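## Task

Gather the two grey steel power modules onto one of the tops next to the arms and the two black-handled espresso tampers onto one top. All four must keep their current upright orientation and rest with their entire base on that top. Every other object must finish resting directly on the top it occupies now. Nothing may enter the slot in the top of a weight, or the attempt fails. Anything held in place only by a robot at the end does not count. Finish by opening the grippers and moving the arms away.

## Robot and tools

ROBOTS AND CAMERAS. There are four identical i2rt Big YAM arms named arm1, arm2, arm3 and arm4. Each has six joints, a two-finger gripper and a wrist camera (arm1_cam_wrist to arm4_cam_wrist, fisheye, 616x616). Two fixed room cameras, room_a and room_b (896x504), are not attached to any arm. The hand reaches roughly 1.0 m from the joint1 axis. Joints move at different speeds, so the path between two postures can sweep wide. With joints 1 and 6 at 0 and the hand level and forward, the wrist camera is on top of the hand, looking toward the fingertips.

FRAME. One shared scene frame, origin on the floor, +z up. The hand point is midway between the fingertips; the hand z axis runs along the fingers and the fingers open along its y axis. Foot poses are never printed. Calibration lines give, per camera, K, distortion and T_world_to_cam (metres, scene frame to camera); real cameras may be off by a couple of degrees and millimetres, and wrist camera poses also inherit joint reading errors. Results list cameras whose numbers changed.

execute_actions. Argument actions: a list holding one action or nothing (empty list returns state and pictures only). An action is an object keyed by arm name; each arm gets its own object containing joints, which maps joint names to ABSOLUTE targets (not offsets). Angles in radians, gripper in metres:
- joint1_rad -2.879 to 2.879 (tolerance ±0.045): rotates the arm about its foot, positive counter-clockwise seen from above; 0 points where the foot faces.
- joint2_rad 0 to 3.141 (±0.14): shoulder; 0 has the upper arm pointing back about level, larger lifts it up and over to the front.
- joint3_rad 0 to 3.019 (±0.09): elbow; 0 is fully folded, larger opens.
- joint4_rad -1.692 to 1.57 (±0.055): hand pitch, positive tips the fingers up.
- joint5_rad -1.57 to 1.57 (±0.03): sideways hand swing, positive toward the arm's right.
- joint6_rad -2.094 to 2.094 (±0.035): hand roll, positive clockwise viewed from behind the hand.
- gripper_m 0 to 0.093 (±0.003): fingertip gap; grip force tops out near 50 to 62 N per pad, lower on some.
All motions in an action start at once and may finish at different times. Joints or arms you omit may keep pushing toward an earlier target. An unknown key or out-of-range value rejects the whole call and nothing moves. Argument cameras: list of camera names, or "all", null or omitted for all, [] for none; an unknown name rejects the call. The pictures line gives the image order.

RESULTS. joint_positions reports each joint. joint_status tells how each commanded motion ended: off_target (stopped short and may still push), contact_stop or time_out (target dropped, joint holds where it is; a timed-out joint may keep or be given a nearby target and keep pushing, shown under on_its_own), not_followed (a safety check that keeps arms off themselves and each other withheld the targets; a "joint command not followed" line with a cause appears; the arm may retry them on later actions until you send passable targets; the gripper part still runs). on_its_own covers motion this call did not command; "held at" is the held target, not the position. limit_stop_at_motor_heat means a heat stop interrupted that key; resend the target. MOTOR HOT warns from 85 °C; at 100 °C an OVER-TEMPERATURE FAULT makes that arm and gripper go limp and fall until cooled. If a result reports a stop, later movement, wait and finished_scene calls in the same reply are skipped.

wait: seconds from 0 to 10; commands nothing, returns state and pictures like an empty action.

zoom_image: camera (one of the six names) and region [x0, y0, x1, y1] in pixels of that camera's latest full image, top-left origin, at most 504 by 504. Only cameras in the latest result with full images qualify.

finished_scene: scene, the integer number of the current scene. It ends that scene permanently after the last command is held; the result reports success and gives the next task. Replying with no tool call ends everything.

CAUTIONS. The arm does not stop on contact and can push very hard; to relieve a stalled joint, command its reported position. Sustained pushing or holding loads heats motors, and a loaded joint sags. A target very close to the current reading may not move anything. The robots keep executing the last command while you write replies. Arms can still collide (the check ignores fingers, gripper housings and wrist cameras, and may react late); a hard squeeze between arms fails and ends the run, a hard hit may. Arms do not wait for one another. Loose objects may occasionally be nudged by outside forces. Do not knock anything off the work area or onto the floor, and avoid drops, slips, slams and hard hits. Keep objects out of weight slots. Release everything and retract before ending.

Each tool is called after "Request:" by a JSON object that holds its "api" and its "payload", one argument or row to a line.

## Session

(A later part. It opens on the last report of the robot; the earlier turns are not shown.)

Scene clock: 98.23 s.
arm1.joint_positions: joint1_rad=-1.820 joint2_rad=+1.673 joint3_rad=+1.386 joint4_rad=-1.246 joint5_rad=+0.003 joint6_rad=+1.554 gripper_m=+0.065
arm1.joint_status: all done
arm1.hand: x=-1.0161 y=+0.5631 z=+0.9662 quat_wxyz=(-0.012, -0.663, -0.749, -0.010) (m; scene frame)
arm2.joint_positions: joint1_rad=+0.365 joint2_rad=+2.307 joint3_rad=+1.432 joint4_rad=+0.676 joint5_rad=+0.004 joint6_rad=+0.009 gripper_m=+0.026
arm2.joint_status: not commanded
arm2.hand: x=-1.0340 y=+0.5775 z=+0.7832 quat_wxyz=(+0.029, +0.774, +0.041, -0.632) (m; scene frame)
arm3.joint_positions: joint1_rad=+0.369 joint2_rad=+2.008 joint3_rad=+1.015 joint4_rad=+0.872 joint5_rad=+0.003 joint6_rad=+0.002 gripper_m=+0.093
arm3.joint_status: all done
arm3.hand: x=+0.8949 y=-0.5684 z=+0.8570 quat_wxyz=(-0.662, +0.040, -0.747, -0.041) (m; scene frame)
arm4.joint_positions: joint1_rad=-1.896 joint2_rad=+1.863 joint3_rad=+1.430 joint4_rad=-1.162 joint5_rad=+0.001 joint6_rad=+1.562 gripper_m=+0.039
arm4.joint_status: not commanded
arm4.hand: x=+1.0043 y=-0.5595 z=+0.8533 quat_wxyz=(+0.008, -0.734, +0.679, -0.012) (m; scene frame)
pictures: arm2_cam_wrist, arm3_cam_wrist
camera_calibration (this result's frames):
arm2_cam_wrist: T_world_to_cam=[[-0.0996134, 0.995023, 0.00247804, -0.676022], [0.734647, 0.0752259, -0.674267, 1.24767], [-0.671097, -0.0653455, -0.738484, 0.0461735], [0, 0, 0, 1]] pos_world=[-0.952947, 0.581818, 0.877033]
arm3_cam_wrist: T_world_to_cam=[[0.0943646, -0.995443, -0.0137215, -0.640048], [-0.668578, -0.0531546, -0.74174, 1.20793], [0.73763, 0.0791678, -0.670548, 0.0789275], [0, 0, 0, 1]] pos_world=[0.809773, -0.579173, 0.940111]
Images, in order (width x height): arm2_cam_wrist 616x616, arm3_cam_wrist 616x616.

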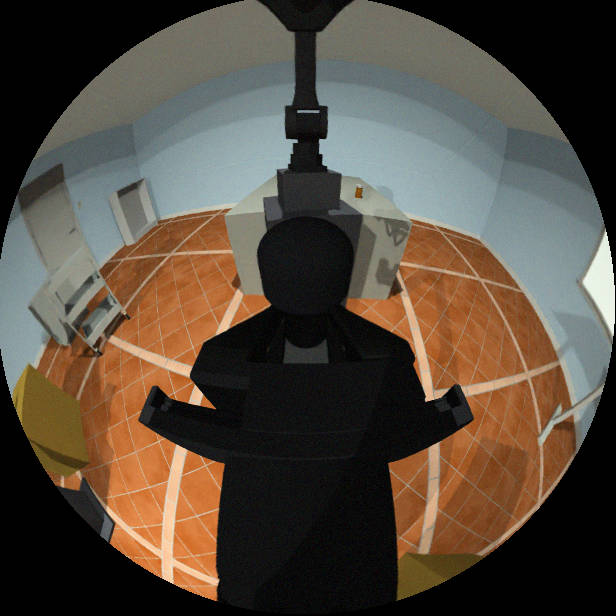

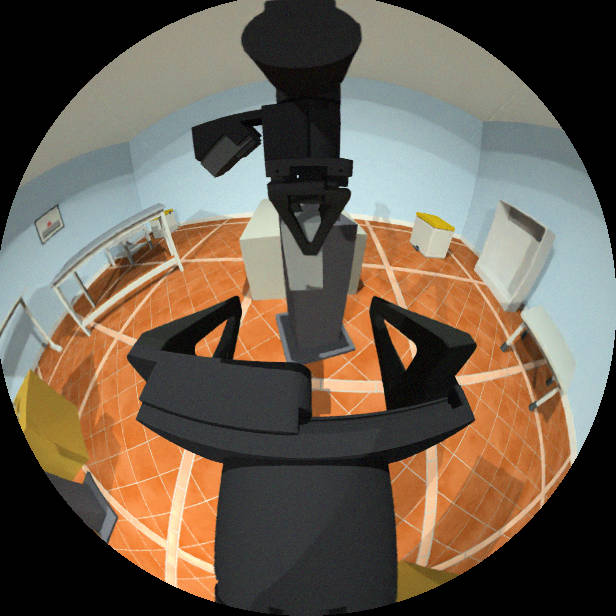

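Request:
{"api": "execute_actions", "payload": {
  "actions": [
    {"arm2":{"joints":{"joint1_rad":-1.95}},"arm4":{"joints":{"joint1_rad":1.35}},"arm1":{"joints":{"joint1_rad":0}},"arm3":{"joints":{"joint2_rad":1.5}}}
  ],
  "cameras": []
}}

Request:
{"api": "execute_actions", "payload": {
  "actions": [
    {"arm2":{"joints":{"joint2_rad":2.63,"joint3_rad":1.41,"joint4_rad":1.12}},"arm4":{"joints":{"joint2_rad":2.445,"joint3_rad":1.6,"joint4_rad":-0.69}}}
  ],
  "cameras": ["room_a"]
}}

Scene clock: 101.53 s.
arm1.joint_positions: joint1_rad=+0.006 joint2_rad=+1.687 joint3_rad=+1.386 joint4_rad=-1.246 joint5_rad=+0.000 joint6_rad=+1.554 gripper_m=+0.065
arm1.joint_status: all done
arm1.hand: x=-1.6945 y=+0.9827 z=+0.9630 quat_wxyz=(+0.005, +0.188, -0.982, -0.011) (m; scene frame)
arm2.joint_positions: joint1_rad=-1.951 joint2_rad=+2.307 joint3_rad=+1.438 joint4_rad=+0.676 joint5_rad=+0.003 joint6_rad=+0.008 gripper_m=+0.026
arm2.joint_status: all done
arm2.hand: x=+0.2610 y=+1.3141 z=+0.7984 quat_wxyz=(-0.570, +0.339, -0.689, -0.292) (m; scene frame)
arm3.joint_positions: joint1_rad=+0.369 joint2_rad=+1.494 joint3_rad=+1.009 joint4_rad=+0.880 joint5_rad=+0.003 joint6_rad=+0.002 gripper_m=+0.093
arm3.joint_status: all done
arm3.hand: x=+0.8245 y=-0.5790 z=+1.1917 quat_wxyz=(-0.831, +0.028, -0.554, -0.051) (m; scene frame)
arm4.joint_positions: joint1_rad=+1.356 joint2_rad=+1.863 joint3_rad=+1.430 joint4_rad=-1.162 joint5_rad=-0.002 joint6_rad=+1.562 gripper_m=+0.039
arm4.joint_status: all done
arm4.hand: x=+2.0676 y=-0.4264 z=+0.8578 quat_wxyz=(+0.004, -0.637, -0.770, +0.010) (m; scene frame)
pictures: none
No camera images: the call's "cameras" was empty. Leave "cameras" out to get every camera's image.

Scene clock: 102.83 s.
arm1.joint_positions: joint1_rad=+0.006 joint2_rad=+1.687 joint3_rad=+1.386 joint4_rad=-1.246 joint5_rad=+0.000 joint6_rad=+1.554 gripper_m=+0.065
arm1.joint_status: not commanded
arm1.hand: x=-1.6945 y=+0.9827 z=+0.9630 quat_wxyz=(+0.005, +0.188, -0.982, -0.011) (m; scene frame)
arm2.joint_positions: joint1_rad=-1.951 joint2_rad=+2.670 joint3_rad=+1.380 joint4_rad=+1.084 joint5_rad=+0.003 joint6_rad=+0.004 gripper_m=+0.026
arm2.joint_status: all done
arm2.hand: x=+0.2148 y=+1.2550 z=+0.5959 quat_wxyz=(-0.566, +0.342, -0.692, -0.288) (m; scene frame)
arm3.joint_positions: joint1_rad=+0.369 joint2_rad=+1.494 joint3_rad=+1.009 joint4_rad=+0.880 joint5_rad=+0.003 joint6_rad=+0.002 gripper_m=+0.093
arm3.joint_status: not commanded
arm3.hand: x=+0.8245 y=-0.5790 z=+1.1917 quat_wxyz=(-0.831, +0.028, -0.554, -0.051) (m; scene frame)
arm4.joint_positions: joint1_rad=+1.356 joint2_rad=+2.473 joint3_rad=+1.582 joint4_rad=-0.698 joint5_rad=-0.002 joint6_rad=+1.563 gripper_m=+0.039
arm4.joint_status: all done
arm4.hand: x=+2.1280 y=-0.4176 z=+0.5595 quat_wxyz=(+0.003, -0.638, -0.770, +0.008) (m; scene frame)
pictures: room_a
Images, in order (width x height): room_a 896x504.

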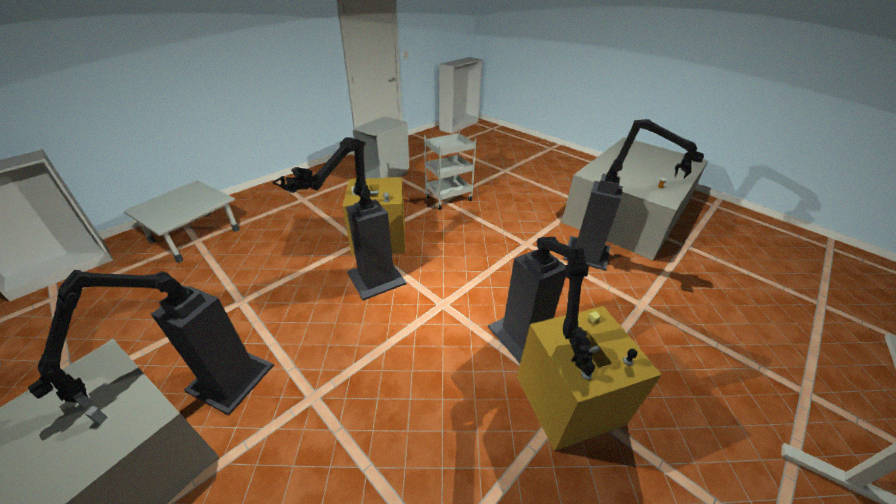

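Request:
{"api": "execute_actions", "payload": {
  "actions": [
    {"arm2":{"joints":{"gripper_m":0.093}},"arm4":{"joints":{"gripper_m":0.07}}}
  ],
  "cameras": []
}}

Request:
{"api": "execute_actions", "payload": {
  "actions": [
    {"arm2":{"joints":{"joint2_rad":2.58,"joint3_rad":1.08,"joint4_rad":1.38}},"arm4":{"joints":{"joint2_rad":1.9,"joint4_rad":-1.25}}}
  ],
  "cameras": []
}}

Request:
{"api": "execute_actions", "payload": {
  "actions": [
    {"arm2":{"joints":{"joint2_rad":1.8}}}
  ],
  "cameras": ["room_a","room_b"]
}}

Scene clock: 104.17 s.
arm1.joint_positions: joint1_rad=+0.006 joint2_rad=+1.687 joint3_rad=+1.386 joint4_rad=-1.246 joint5_rad=+0.000 joint6_rad=+1.554 gripper_m=+0.065
arm1.joint_status: not commanded
arm1.hand: x=-1.6945 y=+0.9827 z=+0.9630 quat_wxyz=(+0.005, +0.188, -0.982, -0.011) (m; scene frame)
arm2.joint_positions: joint1_rad=-1.951 joint2_rad=+2.654 joint3_rad=+1.385 joint4_rad=+1.104 joint5_rad=+0.002 joint6_rad=+0.004 gripper_m=+0.093
arm2.joint_status: all done
arm2.hand: x=+0.2191 y=+1.2607 z=+0.6135 quat_wxyz=(-0.580, +0.336, -0.681, -0.295) (m; scene frame)
arm3.joint_positions: joint1_rad=+0.369 joint2_rad=+1.494 joint3_rad=+1.009 joint4_rad=+0.880 joint5_rad=+0.003 joint6_rad=+0.002 gripper_m=+0.093
arm3.joint_status: not commanded
arm3.hand: x=+0.8245 y=-0.5790 z=+1.1917 quat_wxyz=(-0.831, +0.028, -0.554, -0.051) (m; scene frame)
arm4.joint_positions: joint1_rad=+1.356 joint2_rad=+2.469 joint3_rad=+1.582 joint4_rad=-0.698 joint5_rad=-0.002 joint6_rad=+1.564 gripper_m=+0.070
arm4.joint_status: all done
arm4.hand: x=+2.1296 y=-0.4174 z=+0.5622 quat_wxyz=(+0.001, -0.638, -0.770, +0.006) (m; scene frame)
pictures: none
No camera images: the call's "cameras" was empty. Leave "cameras" out to get every camera's image.

Scene clock: 105.63 s.
arm1.joint_positions: joint1_rad=+0.006 joint2_rad=+1.687 joint3_rad=+1.386 joint4_rad=-1.246 joint5_rad=+0.000 joint6_rad=+1.554 gripper_m=+0.065
arm1.joint_status: not commanded
arm1.hand: x=-1.6945 y=+0.9827 z=+0.9630 quat_wxyz=(+0.005, +0.188, -0.982, -0.011) (m; scene frame)
arm2.joint_positions: joint1_rad=-1.951 joint2_rad=+2.578 joint3_rad=+1.073 joint4_rad=+1.363 joint5_rad=+0.002 joint6_rad=+0.004 gripper_m=+0.093
arm2.joint_status: all done
arm2.hand: x=+0.1611 y=+1.1826 z=+0.6293 quat_wxyz=(-0.588, +0.333, -0.674, -0.299) (m; scene frame)
arm3.joint_positions: joint1_rad=+0.369 joint2_rad=+1.494 joint3_rad=+1.009 joint4_rad=+0.880 joint5_rad=+0.003 joint6_rad=+0.002 gripper_m=+0.093
arm3.joint_status: not commanded
arm3.hand: x=+0.8245 y=-0.5790 z=+1.1917 quat_wxyz=(-0.831, +0.028, -0.554, -0.051) (m; scene frame)
arm4.joint_positions: joint1_rad=+1.356 joint2_rad=+1.879 joint3_rad=+1.582 joint4_rad=-1.241 joint5_rad=-0.002 joint6_rad=+1.564 gripper_m=+0.070
arm4.joint_status: all done
arm4.hand: x=+2.1049 y=-0.4191 z=+0.9036 quat_wxyz=(-0.014, -0.638, -0.770, -0.012) (m; scene frame)
pictures: none
No camera images: the call's "cameras" was empty. Leave "cameras" out to get every camera's image.

Scene clock: 106.97 s.
arm1.joint_positions: joint1_rad=+0.006 joint2_rad=+1.687 joint3_rad=+1.386 joint4_rad=-1.246 joint5_rad=+0.000 joint6_rad=+1.554 gripper_m=+0.065
arm1.joint_status: not commanded
arm1.hand: x=-1.6945 y=+0.9827 z=+0.9630 quat_wxyz=(+0.005, +0.188, -0.982, -0.011) (m; scene frame)
arm2.joint_positions: joint1_rad=-1.951 joint2_rad=+1.782 joint3_rad=+1.070 joint4_rad=+1.378 joint5_rad=+0.002 joint6_rad=+0.004 gripper_m=+0.093
arm2.joint_status: all done
arm2.hand: x=+0.1627 y=+1.1773 z=+1.1589 quat_wxyz=(-0.805, +0.189, -0.388, -0.408) (m; scene frame)
arm3.joint_positions: joint1_rad=+0.369 joint2_rad=+1.494 joint3_rad=+1.009 joint4_rad=+0.880 joint5_rad=+0.003 joint6_rad=+0.002 gripper_m=+0.093
arm3.joint_status: not commanded
arm3.hand: x=+0.8245 y=-0.5790 z=+1.1917 quat_wxyz=(-0.831, +0.028, -0.554, -0.051) (m; scene frame)
arm4.joint_positions: joint1_rad=+1.356 joint2_rad=+1.879 joint3_rad=+1.582 joint4_rad=-1.241 joint5_rad=-0.002 joint6_rad=+1.564 gripper_m=+0.070
arm4.joint_status: not commanded
arm4.hand: x=+2.1049 y=-0.4191 z=+0.9036 quat_wxyz=(-0.014, -0.638, -0.770, -0.012) (m; scene frame)
pictures: room_a, room_b
Images, in order (width x height): room_a 896x504, room_b 896x504.

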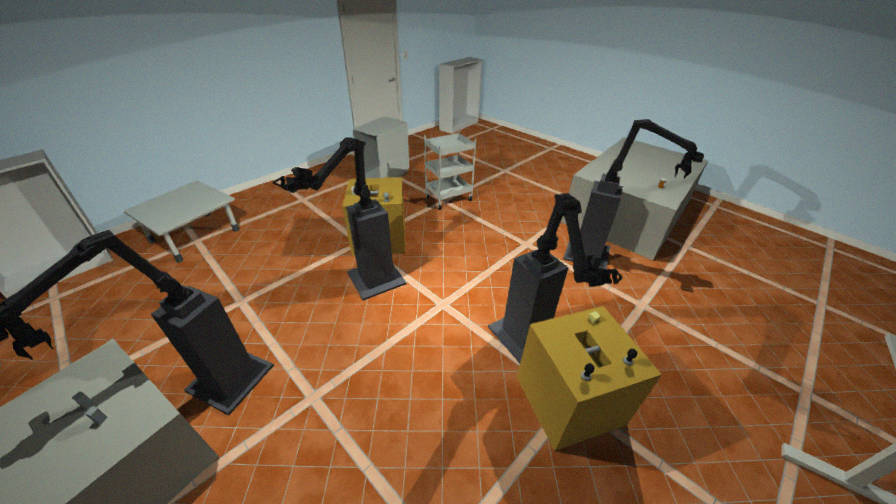

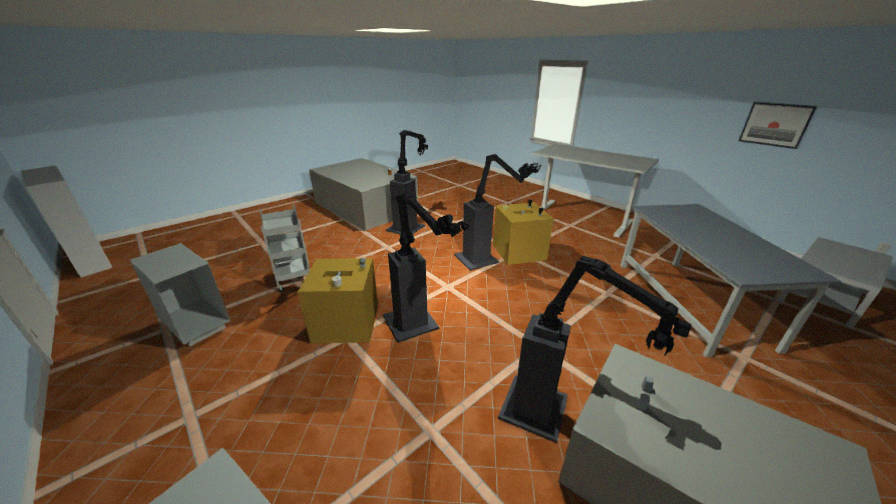

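Request:
{"api": "finished_scene", "payload": {
  "scene": 1
}}

The scene is finished: the task was done.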